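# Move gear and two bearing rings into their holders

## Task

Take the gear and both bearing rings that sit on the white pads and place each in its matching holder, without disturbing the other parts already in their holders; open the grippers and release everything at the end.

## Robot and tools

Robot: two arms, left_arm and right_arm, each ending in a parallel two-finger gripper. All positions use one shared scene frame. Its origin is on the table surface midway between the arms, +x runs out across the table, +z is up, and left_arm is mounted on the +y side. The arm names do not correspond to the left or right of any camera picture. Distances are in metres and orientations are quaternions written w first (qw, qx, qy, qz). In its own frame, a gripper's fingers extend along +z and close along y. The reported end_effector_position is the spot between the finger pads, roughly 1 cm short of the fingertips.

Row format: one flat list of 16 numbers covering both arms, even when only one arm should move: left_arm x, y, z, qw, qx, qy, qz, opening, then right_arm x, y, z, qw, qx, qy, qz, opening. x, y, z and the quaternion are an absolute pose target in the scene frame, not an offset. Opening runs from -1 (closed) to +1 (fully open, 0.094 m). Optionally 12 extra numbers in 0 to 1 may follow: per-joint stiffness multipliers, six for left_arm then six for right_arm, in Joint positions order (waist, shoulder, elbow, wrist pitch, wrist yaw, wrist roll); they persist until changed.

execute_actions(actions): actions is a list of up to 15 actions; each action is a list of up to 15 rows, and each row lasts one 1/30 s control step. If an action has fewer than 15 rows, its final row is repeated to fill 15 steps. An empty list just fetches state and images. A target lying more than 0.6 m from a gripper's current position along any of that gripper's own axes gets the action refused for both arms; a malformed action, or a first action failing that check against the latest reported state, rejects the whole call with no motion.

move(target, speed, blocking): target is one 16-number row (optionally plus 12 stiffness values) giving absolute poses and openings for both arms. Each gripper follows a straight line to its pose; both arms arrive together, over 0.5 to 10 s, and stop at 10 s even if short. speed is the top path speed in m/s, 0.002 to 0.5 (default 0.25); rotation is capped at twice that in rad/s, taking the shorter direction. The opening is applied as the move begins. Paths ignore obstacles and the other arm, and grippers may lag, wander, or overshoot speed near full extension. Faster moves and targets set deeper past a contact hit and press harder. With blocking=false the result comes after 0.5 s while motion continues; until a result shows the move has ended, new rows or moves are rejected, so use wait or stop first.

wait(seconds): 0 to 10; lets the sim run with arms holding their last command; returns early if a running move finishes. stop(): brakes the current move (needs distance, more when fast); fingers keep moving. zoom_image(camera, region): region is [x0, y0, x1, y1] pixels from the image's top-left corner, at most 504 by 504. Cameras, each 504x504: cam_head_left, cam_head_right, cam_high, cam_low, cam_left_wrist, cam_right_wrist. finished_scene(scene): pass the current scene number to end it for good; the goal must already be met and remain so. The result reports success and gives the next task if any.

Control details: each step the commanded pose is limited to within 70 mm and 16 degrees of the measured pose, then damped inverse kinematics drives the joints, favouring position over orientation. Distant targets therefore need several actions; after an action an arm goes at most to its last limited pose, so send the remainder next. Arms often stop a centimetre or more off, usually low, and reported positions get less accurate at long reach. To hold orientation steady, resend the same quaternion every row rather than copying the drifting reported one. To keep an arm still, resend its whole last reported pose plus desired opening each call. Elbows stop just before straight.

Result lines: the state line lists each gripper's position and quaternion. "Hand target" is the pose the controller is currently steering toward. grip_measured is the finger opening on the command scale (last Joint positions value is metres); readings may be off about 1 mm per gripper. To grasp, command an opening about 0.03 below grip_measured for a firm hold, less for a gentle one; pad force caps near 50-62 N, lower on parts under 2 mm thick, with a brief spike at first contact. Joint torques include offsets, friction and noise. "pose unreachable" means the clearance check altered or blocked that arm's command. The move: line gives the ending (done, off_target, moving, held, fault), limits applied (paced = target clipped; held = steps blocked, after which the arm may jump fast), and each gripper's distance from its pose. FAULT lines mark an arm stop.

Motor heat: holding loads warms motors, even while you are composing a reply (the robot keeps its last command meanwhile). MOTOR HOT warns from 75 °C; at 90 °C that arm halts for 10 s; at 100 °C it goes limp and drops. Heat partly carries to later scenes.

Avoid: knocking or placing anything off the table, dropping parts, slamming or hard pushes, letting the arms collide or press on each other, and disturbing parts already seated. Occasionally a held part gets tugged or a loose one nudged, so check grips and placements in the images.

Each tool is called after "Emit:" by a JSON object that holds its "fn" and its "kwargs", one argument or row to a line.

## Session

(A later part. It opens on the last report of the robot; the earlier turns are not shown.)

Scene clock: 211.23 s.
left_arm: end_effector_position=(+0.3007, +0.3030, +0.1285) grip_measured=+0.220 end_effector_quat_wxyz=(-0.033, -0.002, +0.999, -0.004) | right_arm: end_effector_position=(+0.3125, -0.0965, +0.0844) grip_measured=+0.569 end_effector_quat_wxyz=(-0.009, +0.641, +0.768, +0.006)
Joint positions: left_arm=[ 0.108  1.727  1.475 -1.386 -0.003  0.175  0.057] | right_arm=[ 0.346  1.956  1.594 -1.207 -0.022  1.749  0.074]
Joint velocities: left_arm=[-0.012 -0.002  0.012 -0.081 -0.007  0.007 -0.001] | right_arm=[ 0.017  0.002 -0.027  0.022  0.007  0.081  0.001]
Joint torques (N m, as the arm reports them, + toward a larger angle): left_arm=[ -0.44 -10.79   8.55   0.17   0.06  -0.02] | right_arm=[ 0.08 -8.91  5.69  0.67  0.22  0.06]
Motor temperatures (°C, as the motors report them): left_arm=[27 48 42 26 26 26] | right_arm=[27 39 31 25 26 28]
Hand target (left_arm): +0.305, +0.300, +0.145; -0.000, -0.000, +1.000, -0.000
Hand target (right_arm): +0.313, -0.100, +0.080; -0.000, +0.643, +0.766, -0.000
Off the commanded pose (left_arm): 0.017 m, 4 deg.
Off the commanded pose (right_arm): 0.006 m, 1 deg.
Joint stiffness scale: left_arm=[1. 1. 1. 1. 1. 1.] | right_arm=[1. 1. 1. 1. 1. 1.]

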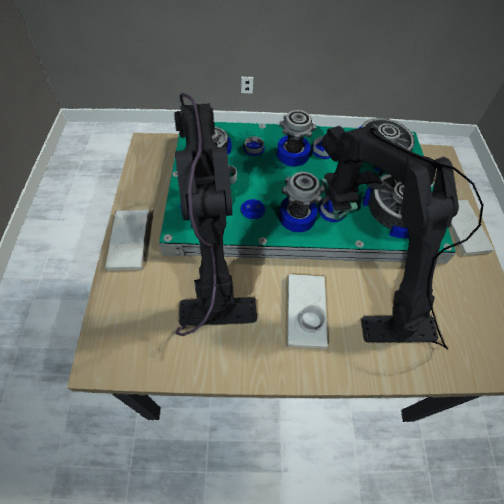

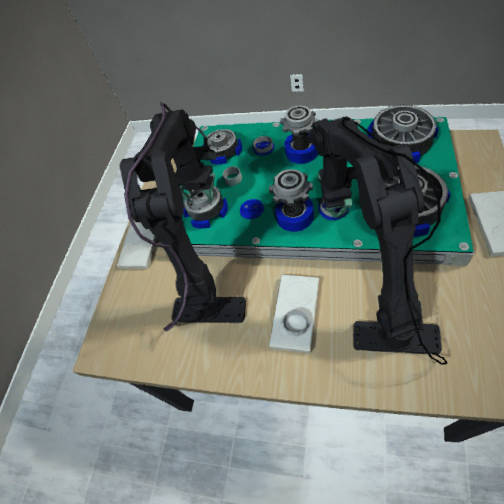

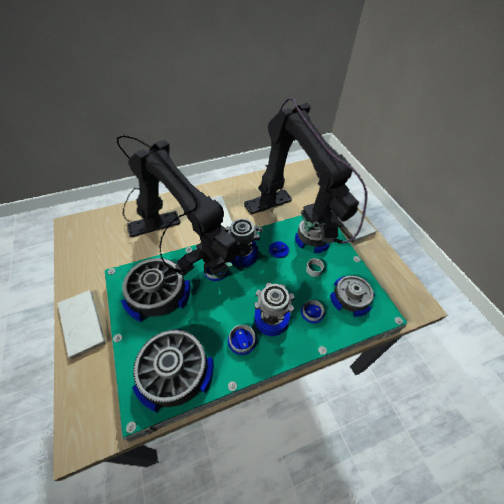

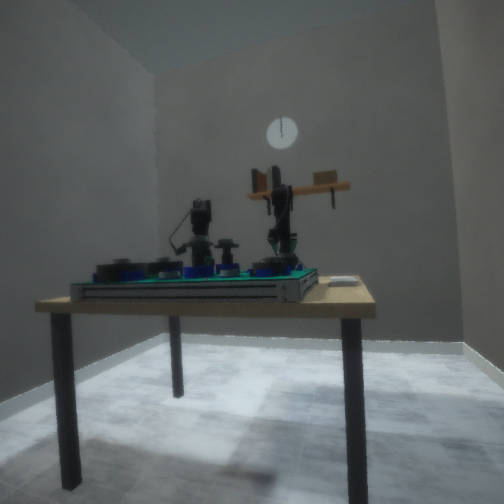

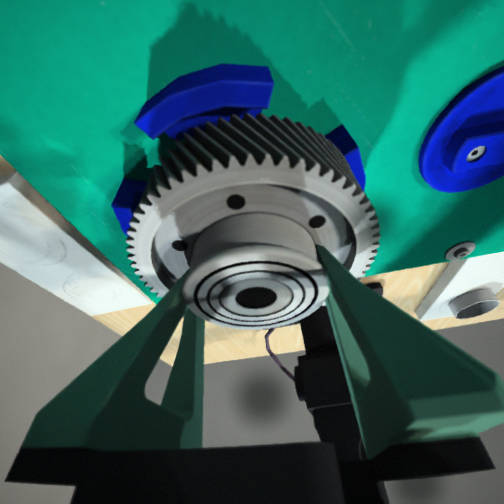

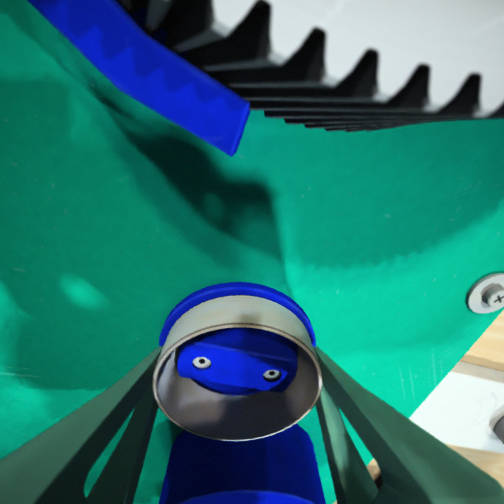

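Emit:
{"fn": "execute_actions", "kwargs": {
  "actions": [
    [[0.305,0.301,0.146,0,0,1,0,0.187,0.3135,-0.099,0.079,0,0.6428,0.766,0,0.535],[0.305,0.3015,0.147,0,0,1,0,0.187,0.3135,-0.098,0.078,0,0.6428,0.766,0,0.535],[0.305,0.302,0.148,0,0,1,0,0.187,0.3135,-0.097,0.077,0,0.6428,0.766,0,0.535],[0.305,0.3025,0.149,0,0,1,0,0.187,0.3135,-0.097,0.076,0,0.6428,0.766,0,0.535],[0.306,0.303,0.150,0,0,1,0,0.187,0.3135,-0.097,0.076,0,0.6428,0.766,0,0.535],[0.307,0.3035,0.150,0,0,1,0,0.187,0.3135,-0.097,0.076,0,0.6428,0.766,0,0.535],[0.308,0.304,0.150,0,0,1,0,0.187,0.3135,-0.097,0.076,0,0.6428,0.766,0,0.535],[0.309,0.304,0.150,0,0,1,0,0.187,0.3135,-0.097,0.076,0,0.6428,0.766,0,0.535],[0.310,0.304,0.150,0,0,1,0,0.187,0.3135,-0.097,0.076,0,0.6428,0.766,0,0.535]],
    [[0.310,0.304,0.150,0,0,1,0,0.187,0.3135,-0.097,0.076,0,0.6428,0.766,0,0.535]]
  ]
}}

Scene clock: 222.37 s.
left_arm: end_effector_position=(+0.3007, +0.3030, +0.1285) grip_measured=+0.220 end_effector_quat_wxyz=(-0.033, -0.002, +0.999, -0.004) | right_arm: end_effector_position=(+0.3129, -0.0957, +0.0844) grip_measured=+0.569 end_effector_quat_wxyz=(-0.008, +0.642, +0.767, +0.007)
Joint positions: left_arm=[ 0.108  1.727  1.475 -1.386 -0.003  0.175  0.057] | right_arm=[ 0.348  1.956  1.594 -1.205 -0.021  1.754  0.074]
Joint velocities: left_arm=[-0.022  0.012 -0.017  0.022 -0.022  0.007 -0.001] | right_arm=[ 0.017 -0.002  0.017 -0.037 -0.037  0.037 -0.001]
Joint torques (N m, as the arm reports them, + toward a larger angle): left_arm=[ 0.04 -9.3  12.76  0.02  0.01  0.08] | right_arm=[ 0.56 -8.48  5.18  0.76  0.22  0.09]
Motor temperatures (°C, as the motors report them): left_arm=[27 48 41 26 26 26] | right_arm=[27 39 31 25 26 28]
Hand target (left_arm): +0.309, +0.304, +0.150; +0.000, -0.000, +1.000, +0.000
Hand target (right_arm): +0.313, -0.097, +0.076; -0.000, +0.643, +0.766, -0.000
Off the commanded pose (left_arm): 0.023 m, 4 deg.
Off the commanded pose (right_arm): 0.009 m, 1 deg.
Joint stiffness scale: left_arm=[1. 1. 1. 1. 1. 1.] | right_arm=[1. 1. 1. 1. 1. 1.]

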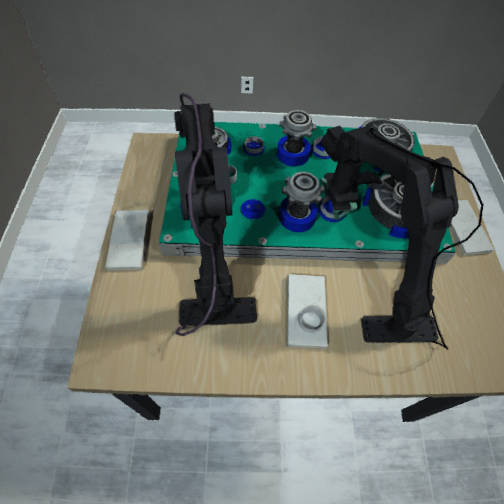

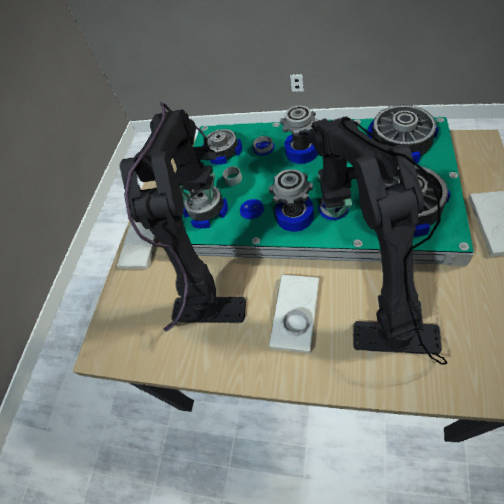

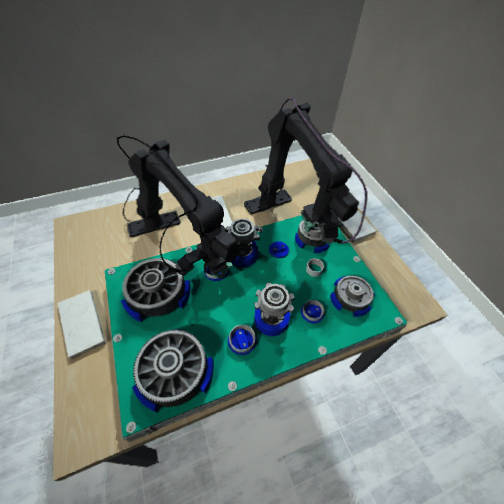

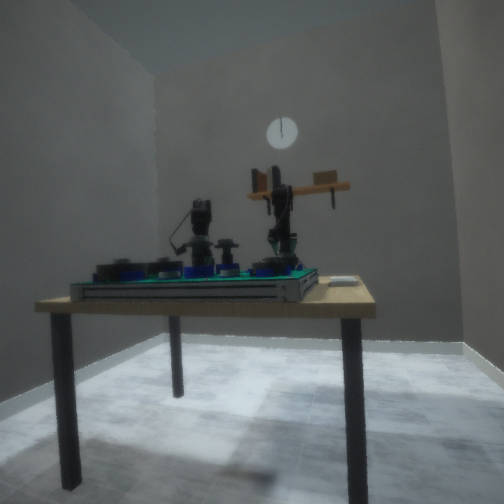

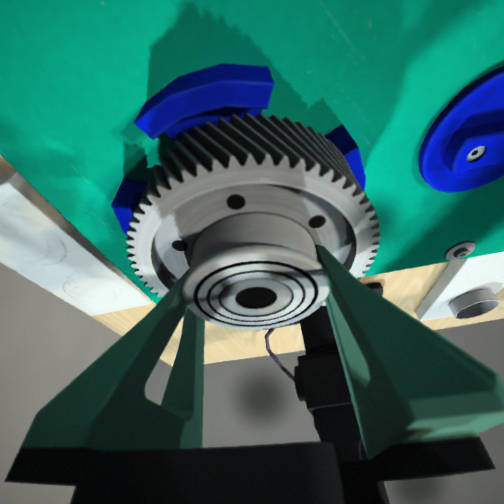

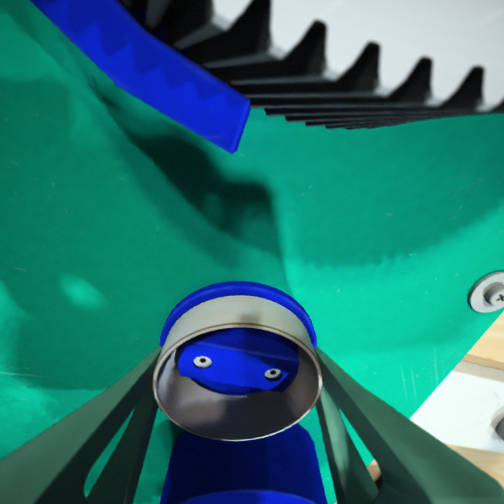

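Emit:
{"fn": "execute_actions", "kwargs": {
  "actions": [
    [[0.310,0.304,0.150,0,0,1,0,0.187,0.313,-0.096,0.082,0,0.6428,0.766,0,0.62],[0.310,0.304,0.150,0,0,1,0,0.187,0.313,-0.096,0.083,0,0.6428,0.766,0,0.70],[0.310,0.304,0.150,0,0,1,0,0.187,0.313,-0.096,0.084,0,0.6428,0.766,0,0.80]]
  ]
}}

Emit:
{"fn": "zoom_image", "kwargs": {
  "camera": "cam_left_wrist",
  "region": [90, 50, 400, 300]
}}

Emit:
{"fn": "zoom_image", "kwargs": {
  "camera": "cam_head_right",
  "region": [160, 160, 260, 240]
}}

Scene clock: 243.80 s.
left_arm: end_effector_position=(+0.3007, +0.3030, +0.1285) grip_measured=+0.220 end_effector_quat_wxyz=(-0.033, -0.002, +0.999, -0.004) | right_arm: end_effector_position=(+0.3133, -0.0968, +0.0844) grip_measured=+0.798 end_effector_quat_wxyz=(-0.005, +0.643, +0.766, +0.006)
Joint positions: left_arm=[ 0.108  1.727  1.475 -1.386 -0.003  0.175  0.057] | right_arm=[ 0.348  1.956  1.594 -1.205 -0.014  1.757  0.084]
Joint velocities: left_arm=[-0.002 -0.002 -0.002 -0.007 -0.037 -0.007 -0.   ] | right_arm=[ 0.007 -0.002 -0.012  0.007 -0.007 -0.037 -0.   ]
Joint torques (N m, as the arm reports them, + toward a larger angle): left_arm=[ 0.02 -9.34 12.78 -0.01  0.02  0.06] | right_arm=[ 0.81 -8.77  7.1   0.51  0.16  0.08]
Motor temperatures (°C, as the motors report them): left_arm=[27 47 43 26 26 26] | right_arm=[27 39 31 25 26 28]
Hand target (left_arm): +0.309, +0.304, +0.150; +0.000, -0.000, +1.000, +0.000
Hand target (right_arm): +0.313, -0.096, +0.084; -0.000, +0.643, +0.766, -0.000
Off the commanded pose (left_arm): 0.023 m, 4 deg.
Off the commanded pose (right_arm): 0.001 m, 1 deg.
Joint stiffness scale: left_arm=[1. 1. 1. 1. 1. 1.] | right_arm=[1. 1. 1. 1. 1. 1.]

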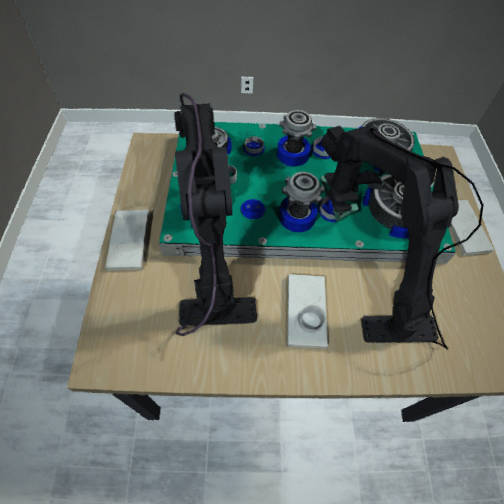

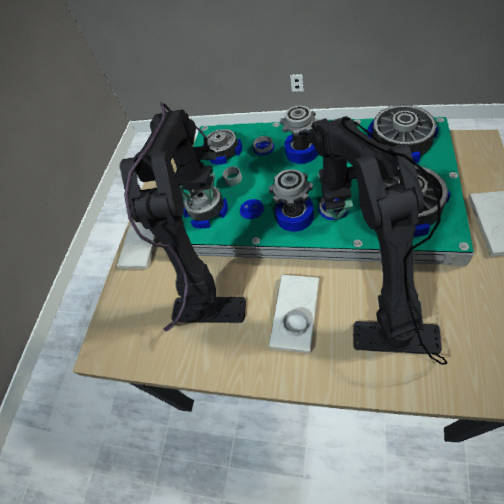

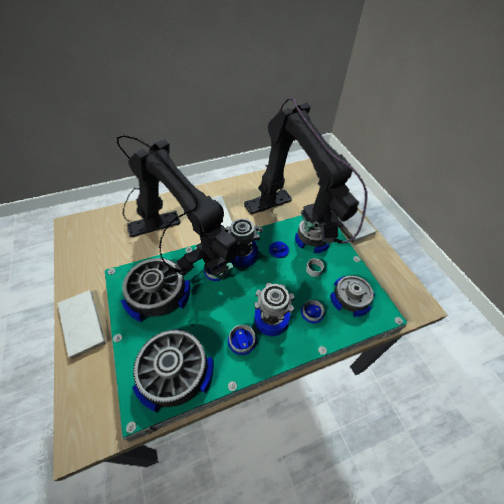

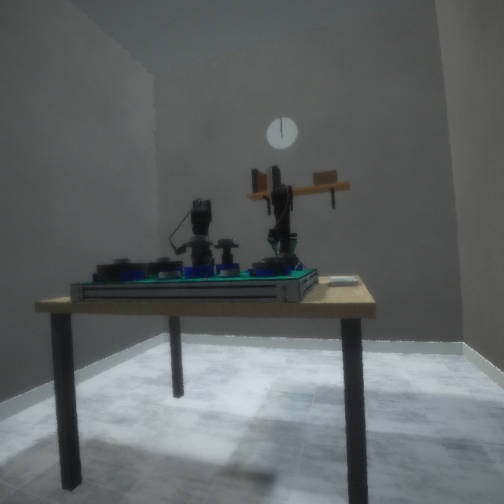

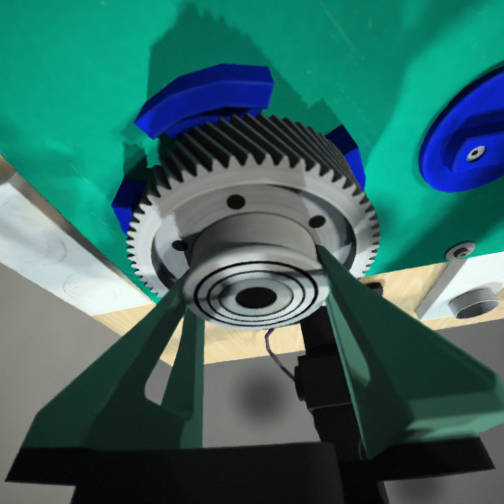

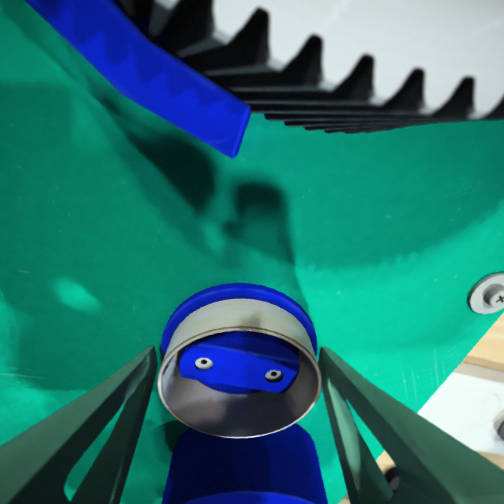

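Region (90, 50, 400, 300) of cam_left_wrist's 504x504 image, scaled by 1.626, with more detail than that image has; it fills the top 406 rows of this view, and the rest is white.

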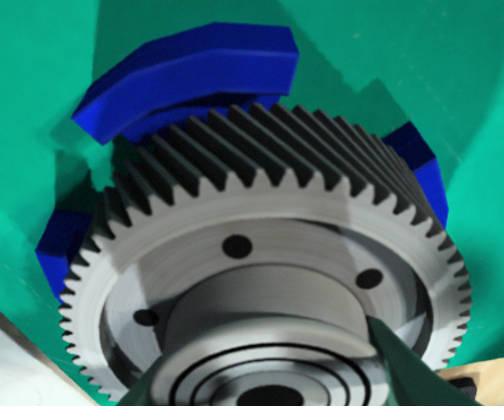

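Region (160, 160, 260, 240) of cam_head_right's 504x504 image, scaled by 5.040, with more detail than that image has; it fills the top 403 rows of this view, and the rest is white.

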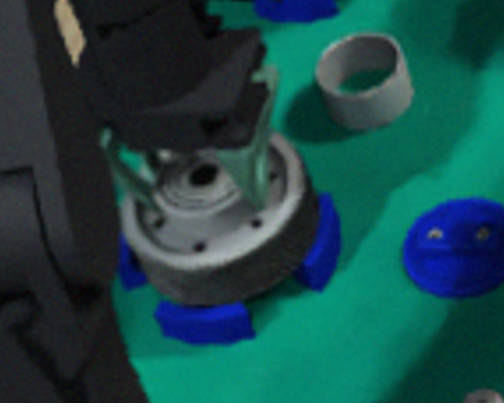

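Emit:
{"fn": "execute_actions", "kwargs": {
  "actions": [
    [[0.310,0.304,0.151,0,0,1,0,0.187,0.313,-0.097,0.088,0,0.6428,0.766,0,0.80],[0.310,0.304,0.152,0,0,1,0,0.187,0.313,-0.097,0.092,0,0.6428,0.766,0,0.80],[0.310,0.304,0.153,0,0,1,0,0.187,0.313,-0.097,0.096,0,0.6428,0.766,0,0.80],[0.310,0.304,0.154,0,0,1,0,0.187,0.313,-0.097,0.100,0,0.6428,0.766,0,0.80],[0.310,0.304,0.155,0,0,1,0,0.187,0.313,-0.097,0.104,0,0.6428,0.766,0,0.80],[0.310,0.3045,0.155,0,0,1,0,0.187,0.313,-0.097,0.108,0,0.6428,0.766,0,0.80],[0.310,0.305,0.155,0,0,1,0,0.187,0.313,-0.097,0.112,0,0.6428,0.766,0,0.80],[0.310,0.3055,0.155,0,0,1,0,0.187,0.313,-0.097,0.116,0,0.6428,0.766,0,0.80],[0.310,0.306,0.155,0,0,1,0,0.187,0.313,-0.097,0.120,0,0.6428,0.766,0,0.80],[0.310,0.3065,0.155,0,0,1,0,0.187,0.313,-0.097,0.124,0,0.6428,0.766,0,0.80],[0.310,0.307,0.155,0,0,1,0,0.187,0.313,-0.097,0.128,0,0.6428,0.766,0,0.80],[0.310,0.3075,0.155,0,0,1,0,0.187,0.313,-0.097,0.132,0,0.6428,0.766,0,0.80],[0.310,0.308,0.155,0,0,1,0,0.187,0.313,-0.097,0.136,0,0.6428,0.766,0,0.80],[0.310,0.308,0.155,0,0,1,0,0.187,0.313,-0.097,0.140,0,0.6428,0.766,0,0.80],[0.310,0.308,0.155,0,0,1,0,0.187,0.313,-0.097,0.144,0,0.6428,0.766,0,0.80]],
    [[0.310,0.308,0.155,0,0,1,0,0.187,0.308,-0.100,0.147,0,0.6428,0.766,0,0.80],[0.310,0.308,0.155,0,0,1,0,0.187,0.302,-0.103,0.150,0,0.6428,0.766,0,0.80],[0.310,0.308,0.155,0,0,1,0,0.187,0.295,-0.106,0.152,0,0.6428,0.766,0,0.80],[0.310,0.308,0.155,0,0,1,0,0.187,0.288,-0.109,0.154,0,0.6428,0.766,0,0.80],[0.310,0.308,0.155,0,0,1,0,0.187,0.281,-0.112,0.156,0,0.6428,0.766,0,0.80],[0.310,0.308,0.155,0,0,1,0,0.187,0.274,-0.115,0.158,0,0.6428,0.766,0,0.80],[0.310,0.308,0.155,0,0,1,0,0.187,0.267,-0.118,0.160,0,0.6428,0.766,0,0.80],[0.310,0.308,0.155,0,0,1,0,0.187,0.260,-0.121,0.160,0,0.6428,0.766,0,0.80],[0.310,0.308,0.155,0,0,1,0,0.187,0.253,-0.124,0.160,0,0.6428,0.766,0,0.80],[0.310,0.308,0.155,0,0,1,0,0.187,0.246,-0.127,0.160,0,0.6428,0.766,0,0.80],[0.310,0.308,0.155,0,0,1,0,0.187,0.239,-0.130,0.160,0,0.6428,0.766,0,0.80],[0.310,0.308,0.155,0,0,1,0,0.187,0.232,-0.133,0.160,0,0.6428,0.766,0,0.80],[0.310,0.308,0.155,0,0,1,0,0.187,0.226,-0.136,0.160,0,0.6428,0.766,0,0.80],[0.310,0.308,0.155,0,0,1,0,0.187,0.222,-0.138,0.160,0,0.6428,0.766,0,0.80],[0.310,0.308,0.155,0,0,1,0,0.187,0.220,-0.140,0.160,0,0.6428,0.766,0,0.80]]
  ]
}}

Emit:
{"fn": "zoom_image", "kwargs": {
  "camera": "cam_left_wrist",
  "region": [90, 50, 400, 300]
}}

Scene clock: 257.40 s.
left_arm: end_effector_position=(+0.3019, +0.3032, +0.1290) grip_measured=+0.220 end_effector_quat_wxyz=(-0.036, +0.002, +0.999, -0.005) | right_arm: end_effector_position=(+0.2346, -0.1266, +0.1606) grip_measured=+0.798 end_effector_quat_wxyz=(+0.000, +0.643, +0.766, +0.015)
Joint positions: left_arm=[ 0.108  1.736  1.487 -1.393 -0.003  0.183  0.057] | right_arm=[ 0.348  1.605  1.47  -1.409 -0.014  1.757  0.084]
Joint velocities: left_arm=[-0.012 -0.012 -0.012 -0.037  0.007 -0.022 -0.   ] | right_arm=[-0.007 -0.623 -0.628 -0.125 -0.022 -0.051  0.001]
Joint torques (N m, as the arm reports them, + toward a larger angle): left_arm=[ 0.76 -9.82 13.81 -0.11  0.03  0.12] | right_arm=[-0.92 -6.49  5.94  0.56  0.14 -0.1 ]
Motor temperatures (°C, as the motors report them): left_arm=[27 47 44 26 26 26] | right_arm=[27 39 31 25 26 28]
Hand target (left_arm): +0.309, +0.308, +0.155; +0.000, -0.000, +1.000, +0.001
Hand target (right_arm): +0.220, -0.138, +0.158; -0.001, +0.643, +0.766, -0.001
Off the commanded pose (left_arm): 0.028 m, 4 deg.
Off the commanded pose (right_arm): 0.020 m, 2 deg.
Joint stiffness scale: left_arm=[1. 1. 1. 1. 1. 1.] | right_arm=[1. 1. 1. 1. 1. 1.]

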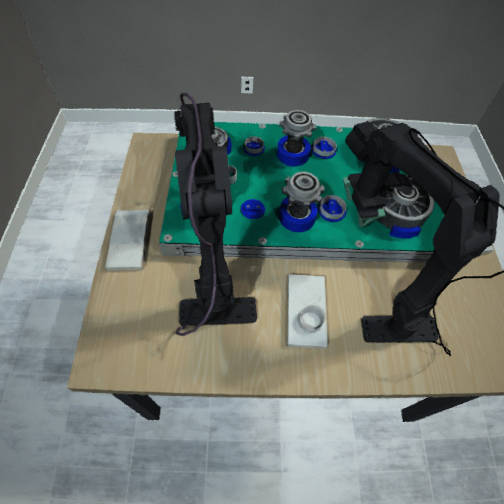

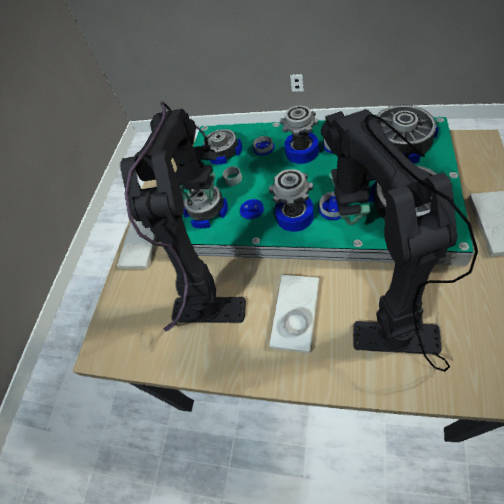

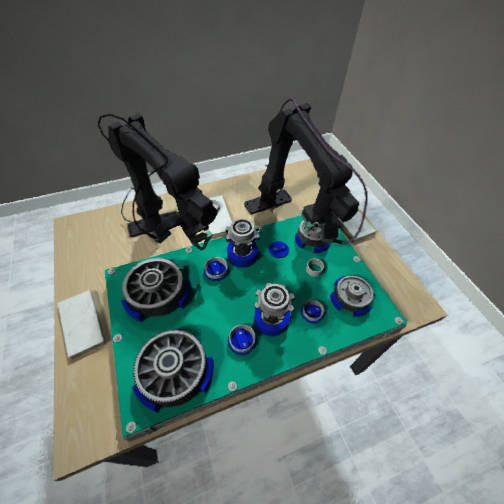

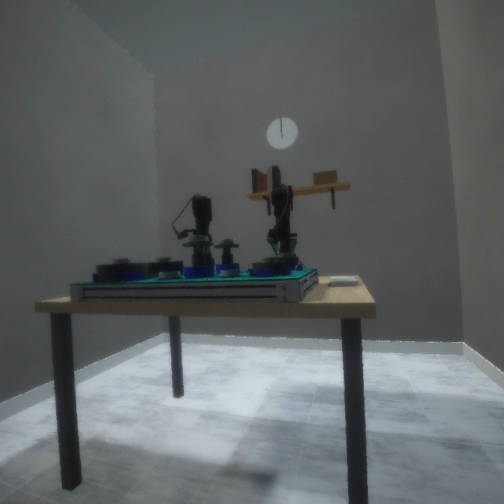

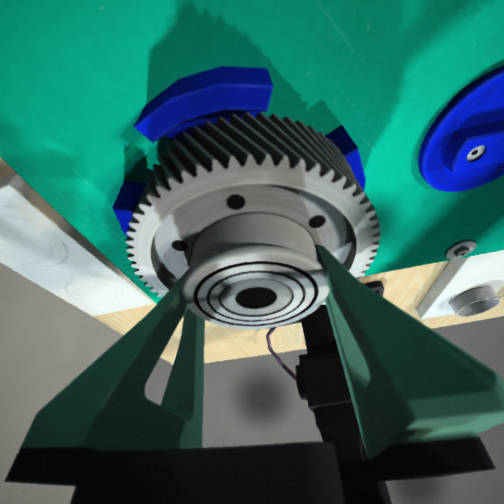

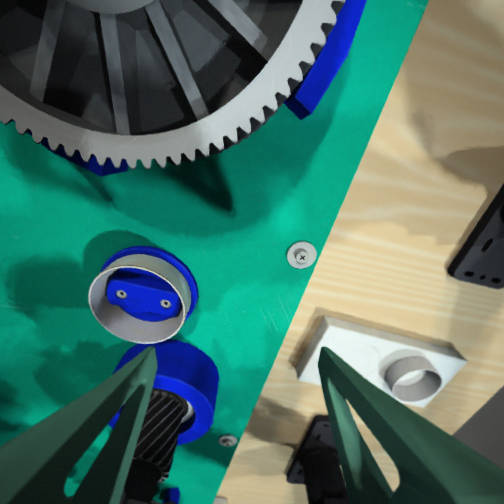

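Region (90, 50, 400, 300) of cam_left_wrist's 504x504 image, scaled by 1.626, with more detail than that image has; it fills the top 406 rows of this view, and the rest is white.

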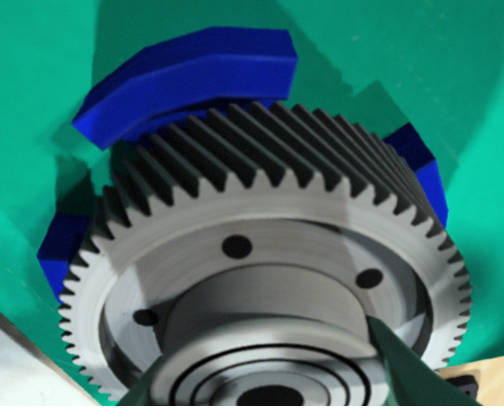

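Emit:
{"fn": "execute_actions", "kwargs": {
  "actions": [
    [[0.310,0.3083,0.155,0,0,1,0,0.187,0.220,-0.140,0.160,0,0.6428,0.766,0,0.80],[0.310,0.3086,0.155,0,0,1,0,0.187,0.220,-0.140,0.160,0,0.6428,0.766,0,0.80],[0.310,0.3089,0.155,0,0,1,0,0.187,0.220,-0.140,0.160,0,0.6428,0.766,0,0.80],[0.310,0.3092,0.155,0,0,1,0,0.187,0.220,-0.140,0.160,0,0.6428,0.766,0,0.80],[0.310,0.3095,0.155,0,0,1,0,0.187,0.220,-0.140,0.160,0,0.6428,0.766,0,0.80]]
  ]
}}

Emit:
{"fn": "zoom_image", "kwargs": {
  "camera": "cam_left_wrist",
  "region": [90, 50, 400, 300]
}}

Scene clock: 261.27 s.
left_arm: end_effector_position=(+0.3016, +0.3047, +0.1290) grip_measured=+0.220 end_effector_quat_wxyz=(-0.035, +0.001, +0.999, -0.006) | right_arm: end_effector_position=(+0.2257, -0.1326, +0.1619) grip_measured=+0.798 end_effector_quat_wxyz=(-0.001, +0.643, +0.765, +0.012)
Joint positions: left_arm=[ 0.115  1.736  1.487 -1.393 -0.001  0.187  0.057] | right_arm=[ 0.339  1.572  1.442 -1.421 -0.014  1.75   0.084]
Joint velocities: left_arm=[-0.002 -0.002  0.012  0.037  0.051 -0.007  0.   ] | right_arm=[ 0.007 -0.012  0.017  0.007 -0.022 -0.051 -0.   ]
Joint torques (N m, as the arm reports them, + toward a larger angle): left_arm=[ 0.68 -9.91 13.89 -0.12 -0.01  0.1 ] | right_arm=[-0.69 -6.77  5.23  0.48  0.15 -0.09]
Motor temperatures (°C, as the motors report them): left_arm=[27 47 44 26 26 26] | right_arm=[27 38 31 25 26 28]
Hand target (left_arm): +0.309, +0.309, +0.155; +0.000, -0.000, +1.000, +0.001
Hand target (right_arm): +0.220, -0.140, +0.160; -0.001, +0.643, +0.766, -0.000
Off the commanded pose (left_arm): 0.028 m, 4 deg.
Off the commanded pose (right_arm): 0.009 m, 1 deg.
Joint stiffness scale: left_arm=[1. 1. 1. 1. 1. 1.] | right_arm=[1. 1. 1. 1. 1. 1.]

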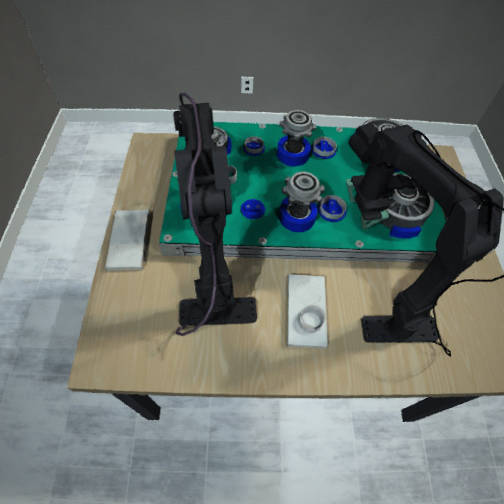

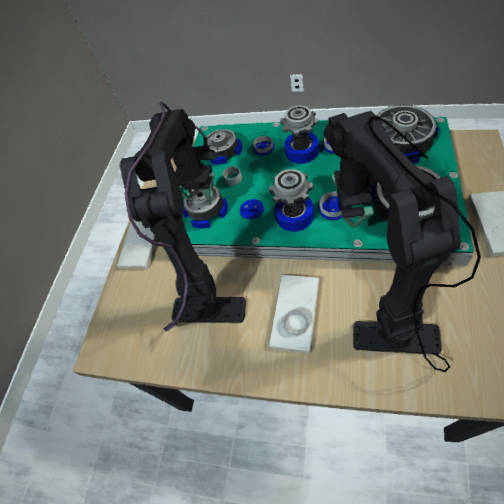

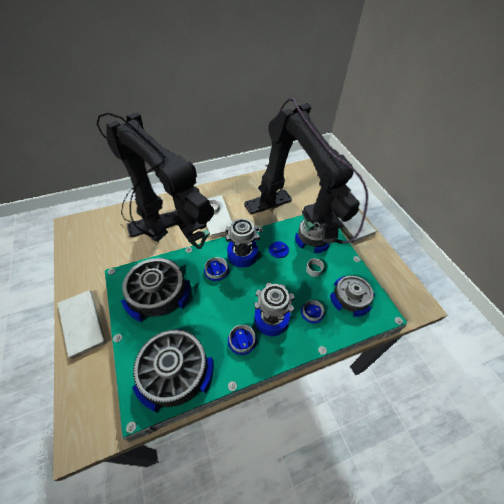

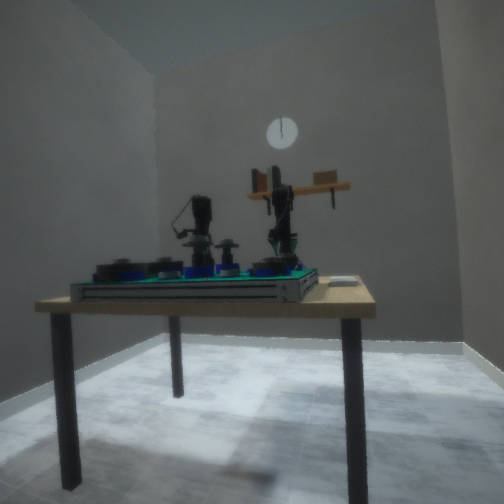

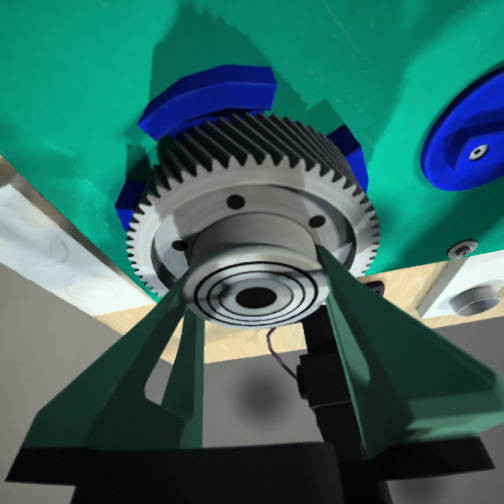

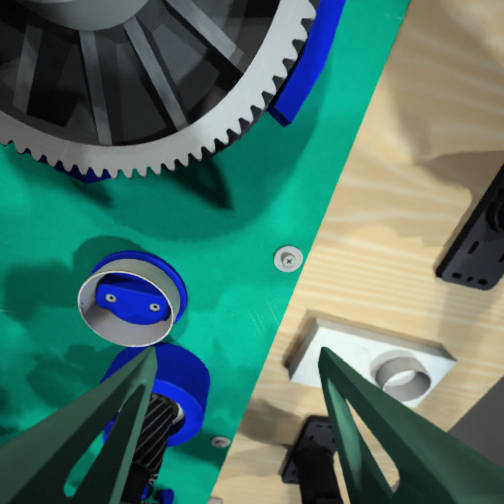

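Region (90, 50, 400, 300) of cam_left_wrist's 504x504 image, scaled by 1.626, with more detail than that image has; it fills the top 406 rows of this view, and the rest is white.

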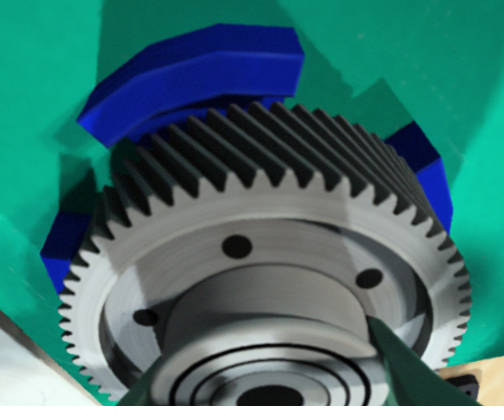

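Emit:
{"fn": "execute_actions", "kwargs": {
  "actions": [
    [[0.310,0.3075,0.154,0,0,1,0,0.187,0.220,-0.140,0.160,0,0.6428,0.766,0,0.80],[0.310,0.3065,0.153,0,0,1,0,0.187,0.220,-0.140,0.160,0,0.6428,0.766,0,0.80],[0.310,0.306,0.152,0,0,1,0,0.187,0.220,-0.140,0.160,0,0.6428,0.766,0,0.80],[0.310,0.306,0.151,0,0,1,0,0.187,0.220,-0.140,0.160,0,0.6428,0.766,0,0.80],[0.310,0.306,0.150,0,0,1,0,0.187,0.220,-0.140,0.160,0,0.6428,0.766,0,0.80],[0.310,0.306,0.149,0,0,1,0,0.187,0.220,-0.140,0.160,0,0.6428,0.766,0,0.80],[0.310,0.306,0.148,0,0,1,0,0.187,0.220,-0.140,0.160,0,0.6428,0.766,0,0.80],[0.310,0.306,0.147,0,0,1,0,0.187,0.220,-0.140,0.160,0,0.6428,0.766,0,0.80],[0.310,0.306,0.146,0,0,1,0,0.187,0.220,-0.140,0.160,0,0.6428,0.766,0,0.80],[0.310,0.306,0.145,0,0,1,0,0.187,0.220,-0.140,0.160,0,0.6428,0.766,0,0.80]],
    [[0.310,0.306,0.145,0,0,1,0,0.187,0.220,-0.140,0.160,0,0.6428,0.766,0,0.80]]
  ]
}}

Emit:
{"fn": "zoom_image", "kwargs": {
  "camera": "cam_left_wrist",
  "region": [90, 50, 400, 300]
}}

Scene clock: 270.10 s.
left_arm: end_effector_position=(+0.3021, +0.3049, +0.1285) grip_measured=+0.220 end_effector_quat_wxyz=(-0.034, +0.001, +0.999, -0.006) | right_arm: end_effector_position=(+0.2257, -0.1326, +0.1619) grip_measured=+0.798 end_effector_quat_wxyz=(-0.001, +0.643, +0.766, +0.012)
Joint positions: left_arm=[ 0.115  1.736  1.485 -1.389 -0.002  0.187  0.057] | right_arm=[ 0.339  1.572  1.442 -1.421 -0.014  1.748  0.084]
Joint velocities: left_arm=[ 0.007 -0.012 -0.017  0.022  0.022  0.022  0.001] | right_arm=[-0.007 -0.007 -0.007 -0.037 -0.037 -0.007 -0.002]
Joint torques (N m, as the arm reports them, + toward a larger angle): left_arm=[  0.06 -10.    10.16   0.19   0.04  -0.01] | right_arm=[-0.72 -6.76  5.27  0.48  0.15 -0.09]
Motor temperatures (°C, as the motors report them): left_arm=[27 47 44 26 26 26] | right_arm=[27 38 31 25 26 28]
Hand target (left_arm): +0.309, +0.306, +0.145; -0.000, -0.000, +1.000, +0.000
Hand target (right_arm): +0.220, -0.140, +0.160; -0.000, +0.643, +0.766, -0.000
Off the commanded pose (left_arm): 0.018 m, 4 deg.
Off the commanded pose (right_arm): 0.009 m, 1 deg.
Joint stiffness scale: left_arm=[1. 1. 1. 1. 1. 1.] | right_arm=[1. 1. 1. 1. 1. 1.]

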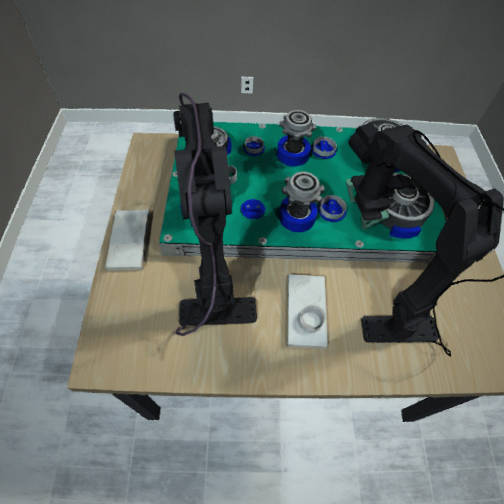

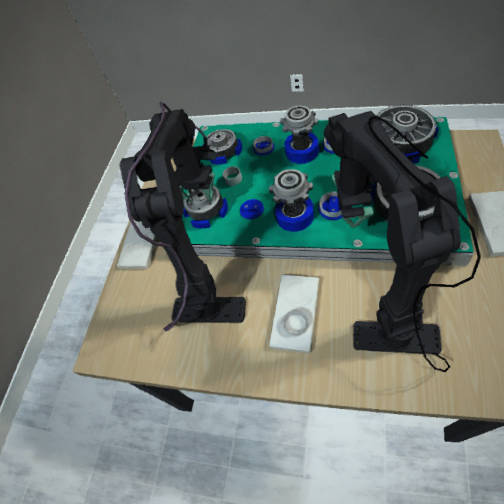

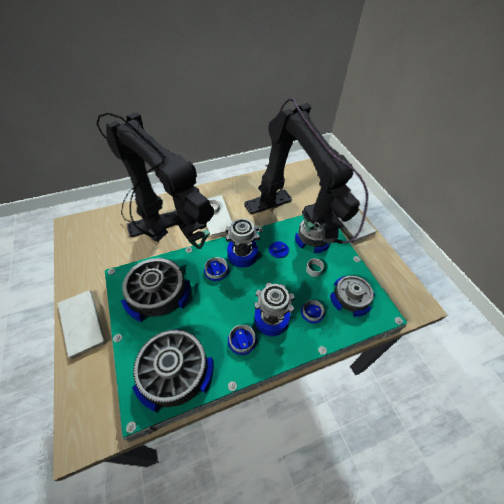

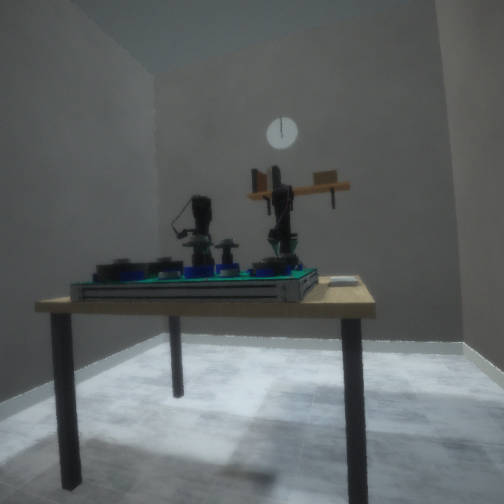

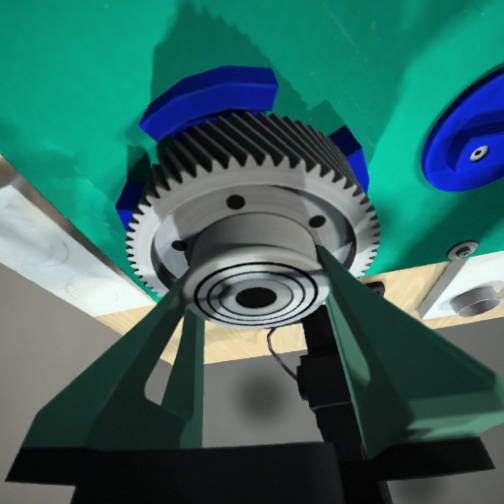

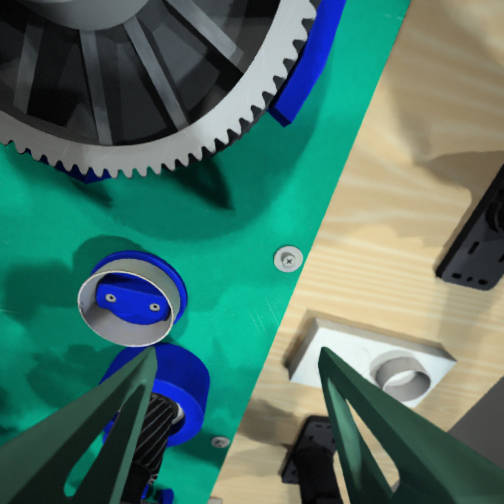

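Region (90, 50, 400, 300) of cam_left_wrist's 504x504 image, scaled by 1.626, with more detail than that image has; it fills the top 406 rows of this view, and the rest is white.

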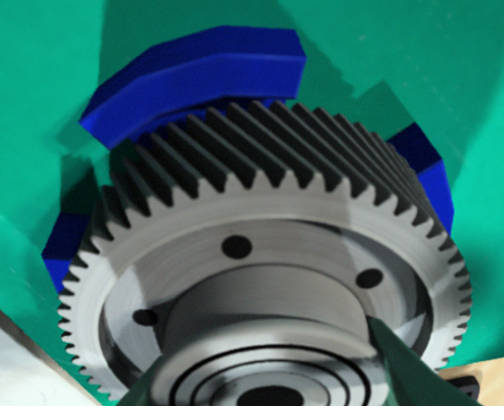

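Emit:
{"fn": "execute_actions", "kwargs": {
  "actions": [
    [[0.310,0.306,0.147,0,0,1,0,0.187,0.220,-0.140,0.160,0,0.6428,0.766,0,0.80],[0.310,0.306,0.149,0,0,1,0,0.187,0.220,-0.140,0.160,0,0.6428,0.766,0,0.80],[0.310,0.306,0.151,0,0,1,0,0.187,0.220,-0.140,0.160,0,0.6428,0.766,0,0.80],[0.3105,0.306,0.152,0,0,1,0,0.187,0.220,-0.140,0.160,0,0.6428,0.766,0,0.80],[0.311,0.306,0.153,0,0,1,0,0.187,0.220,-0.140,0.160,0,0.6428,0.766,0,0.80],[0.3115,0.306,0.153,0,0,1,0,0.187,0.220,-0.140,0.160,0,0.6428,0.766,0,0.80],[0.312,0.306,0.153,0,0,1,0,0.187,0.220,-0.140,0.160,0,0.6428,0.766,0,0.80],[0.3125,0.306,0.153,0,0,1,0,0.187,0.220,-0.140,0.160,0,0.6428,0.766,0,0.80],[0.313,0.306,0.153,0,0,1,0,0.187,0.220,-0.140,0.160,0,0.6428,0.766,0,0.80],[0.3135,0.306,0.153,0,0,1,0,0.187,0.220,-0.140,0.160,0,0.6428,0.766,0,0.80],[0.314,0.306,0.153,0,0,1,0,0.187,0.220,-0.140,0.160,0,0.6428,0.766,0,0.80]],
    [[0.314,0.306,0.153,0,0,1,0,0.187,0.220,-0.140,0.160,0,0.6428,0.766,0,0.80]]
  ]
}}

Emit:
{"fn": "zoom_image", "kwargs": {
  "camera": "cam_left_wrist",
  "region": [90, 50, 400, 300]
}}

Scene clock: 281.63 s.
left_arm: end_effector_position=(+0.3020, +0.3049, +0.1285) grip_measured=+0.220 end_effector_quat_wxyz=(-0.040, +0.001, +0.999, -0.006) | right_arm: end_effector_position=(+0.2257, -0.1326, +0.1619) grip_measured=+0.798 end_effector_quat_wxyz=(-0.001, +0.643, +0.766, +0.012)
Joint positions: left_arm=[ 0.115  1.745  1.496 -1.401 -0.002  0.187  0.057] | right_arm=[ 0.339  1.572  1.442 -1.421 -0.014  1.748  0.084]
Joint velocities: left_arm=[-0.012  0.007  0.002 -0.037  0.007  0.007 -0.001] | right_arm=[ 0.002 -0.012  0.017 -0.066  0.007  0.037  0.   ]
Joint torques (N m, as the arm reports them, + toward a larger angle): left_arm=[-0.1  -9.8  13.74 -0.03  0.01  0.01] | right_arm=[-0.72 -6.76  5.27  0.48  0.15 -0.09]
Motor temperatures (°C, as the motors report them): left_arm=[27 47 43 26 26 26] | right_arm=[27 38 31 25 26 28]
Hand target (left_arm): +0.313, +0.306, +0.153; +0.000, -0.000, +1.000, -0.000
Hand target (right_arm): +0.220, -0.140, +0.160; -0.000, +0.643, +0.766, -0.000
Off the commanded pose (left_arm): 0.027 m, 5 deg.
Off the commanded pose (right_arm): 0.009 m, 1 deg.
Joint stiffness scale: left_arm=[1. 1. 1. 1. 1. 1.] | right_arm=[1. 1. 1. 1. 1. 1.]

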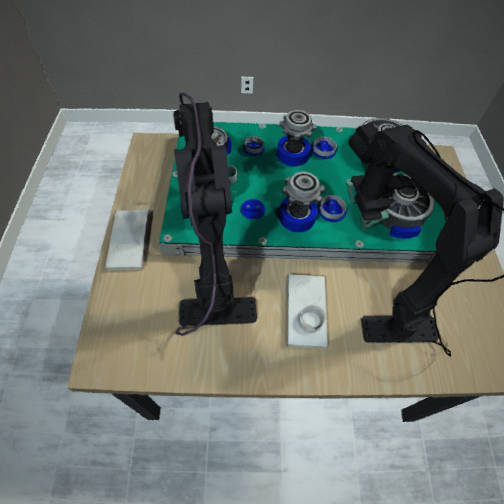

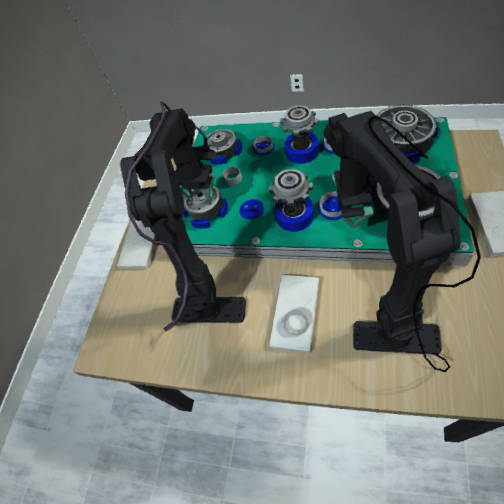

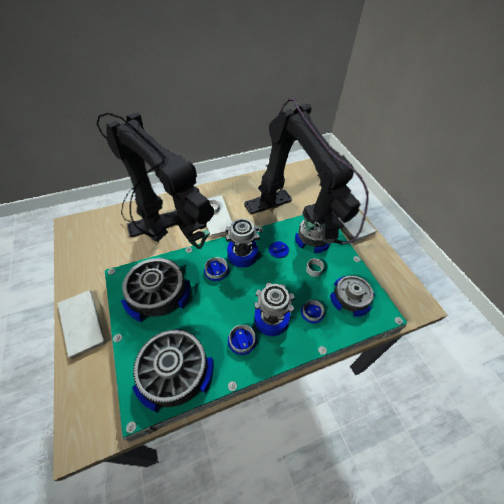

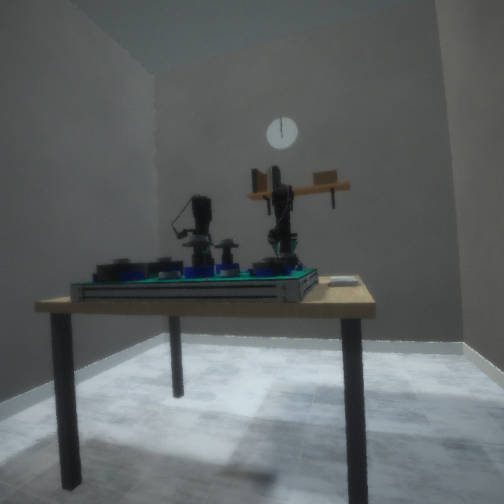

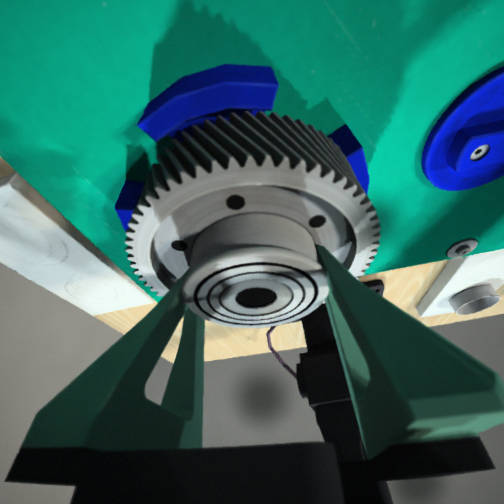

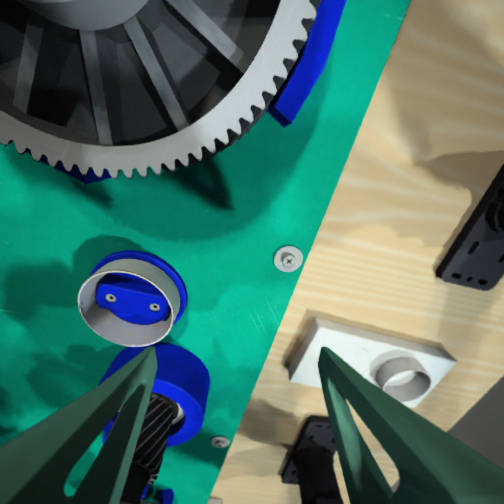

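Region (90, 50, 400, 300) of cam_left_wrist's 504x504 image, scaled by 1.626, with more detail than that image has; it fills the top 406 rows of this view, and the rest is white.

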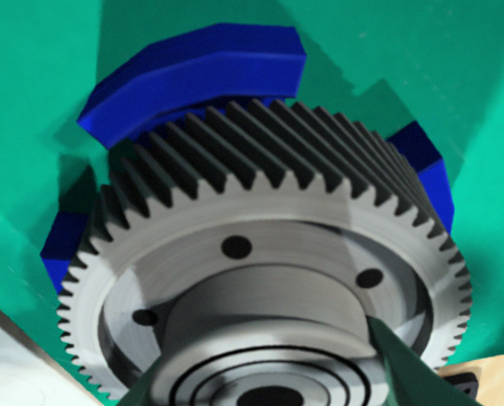

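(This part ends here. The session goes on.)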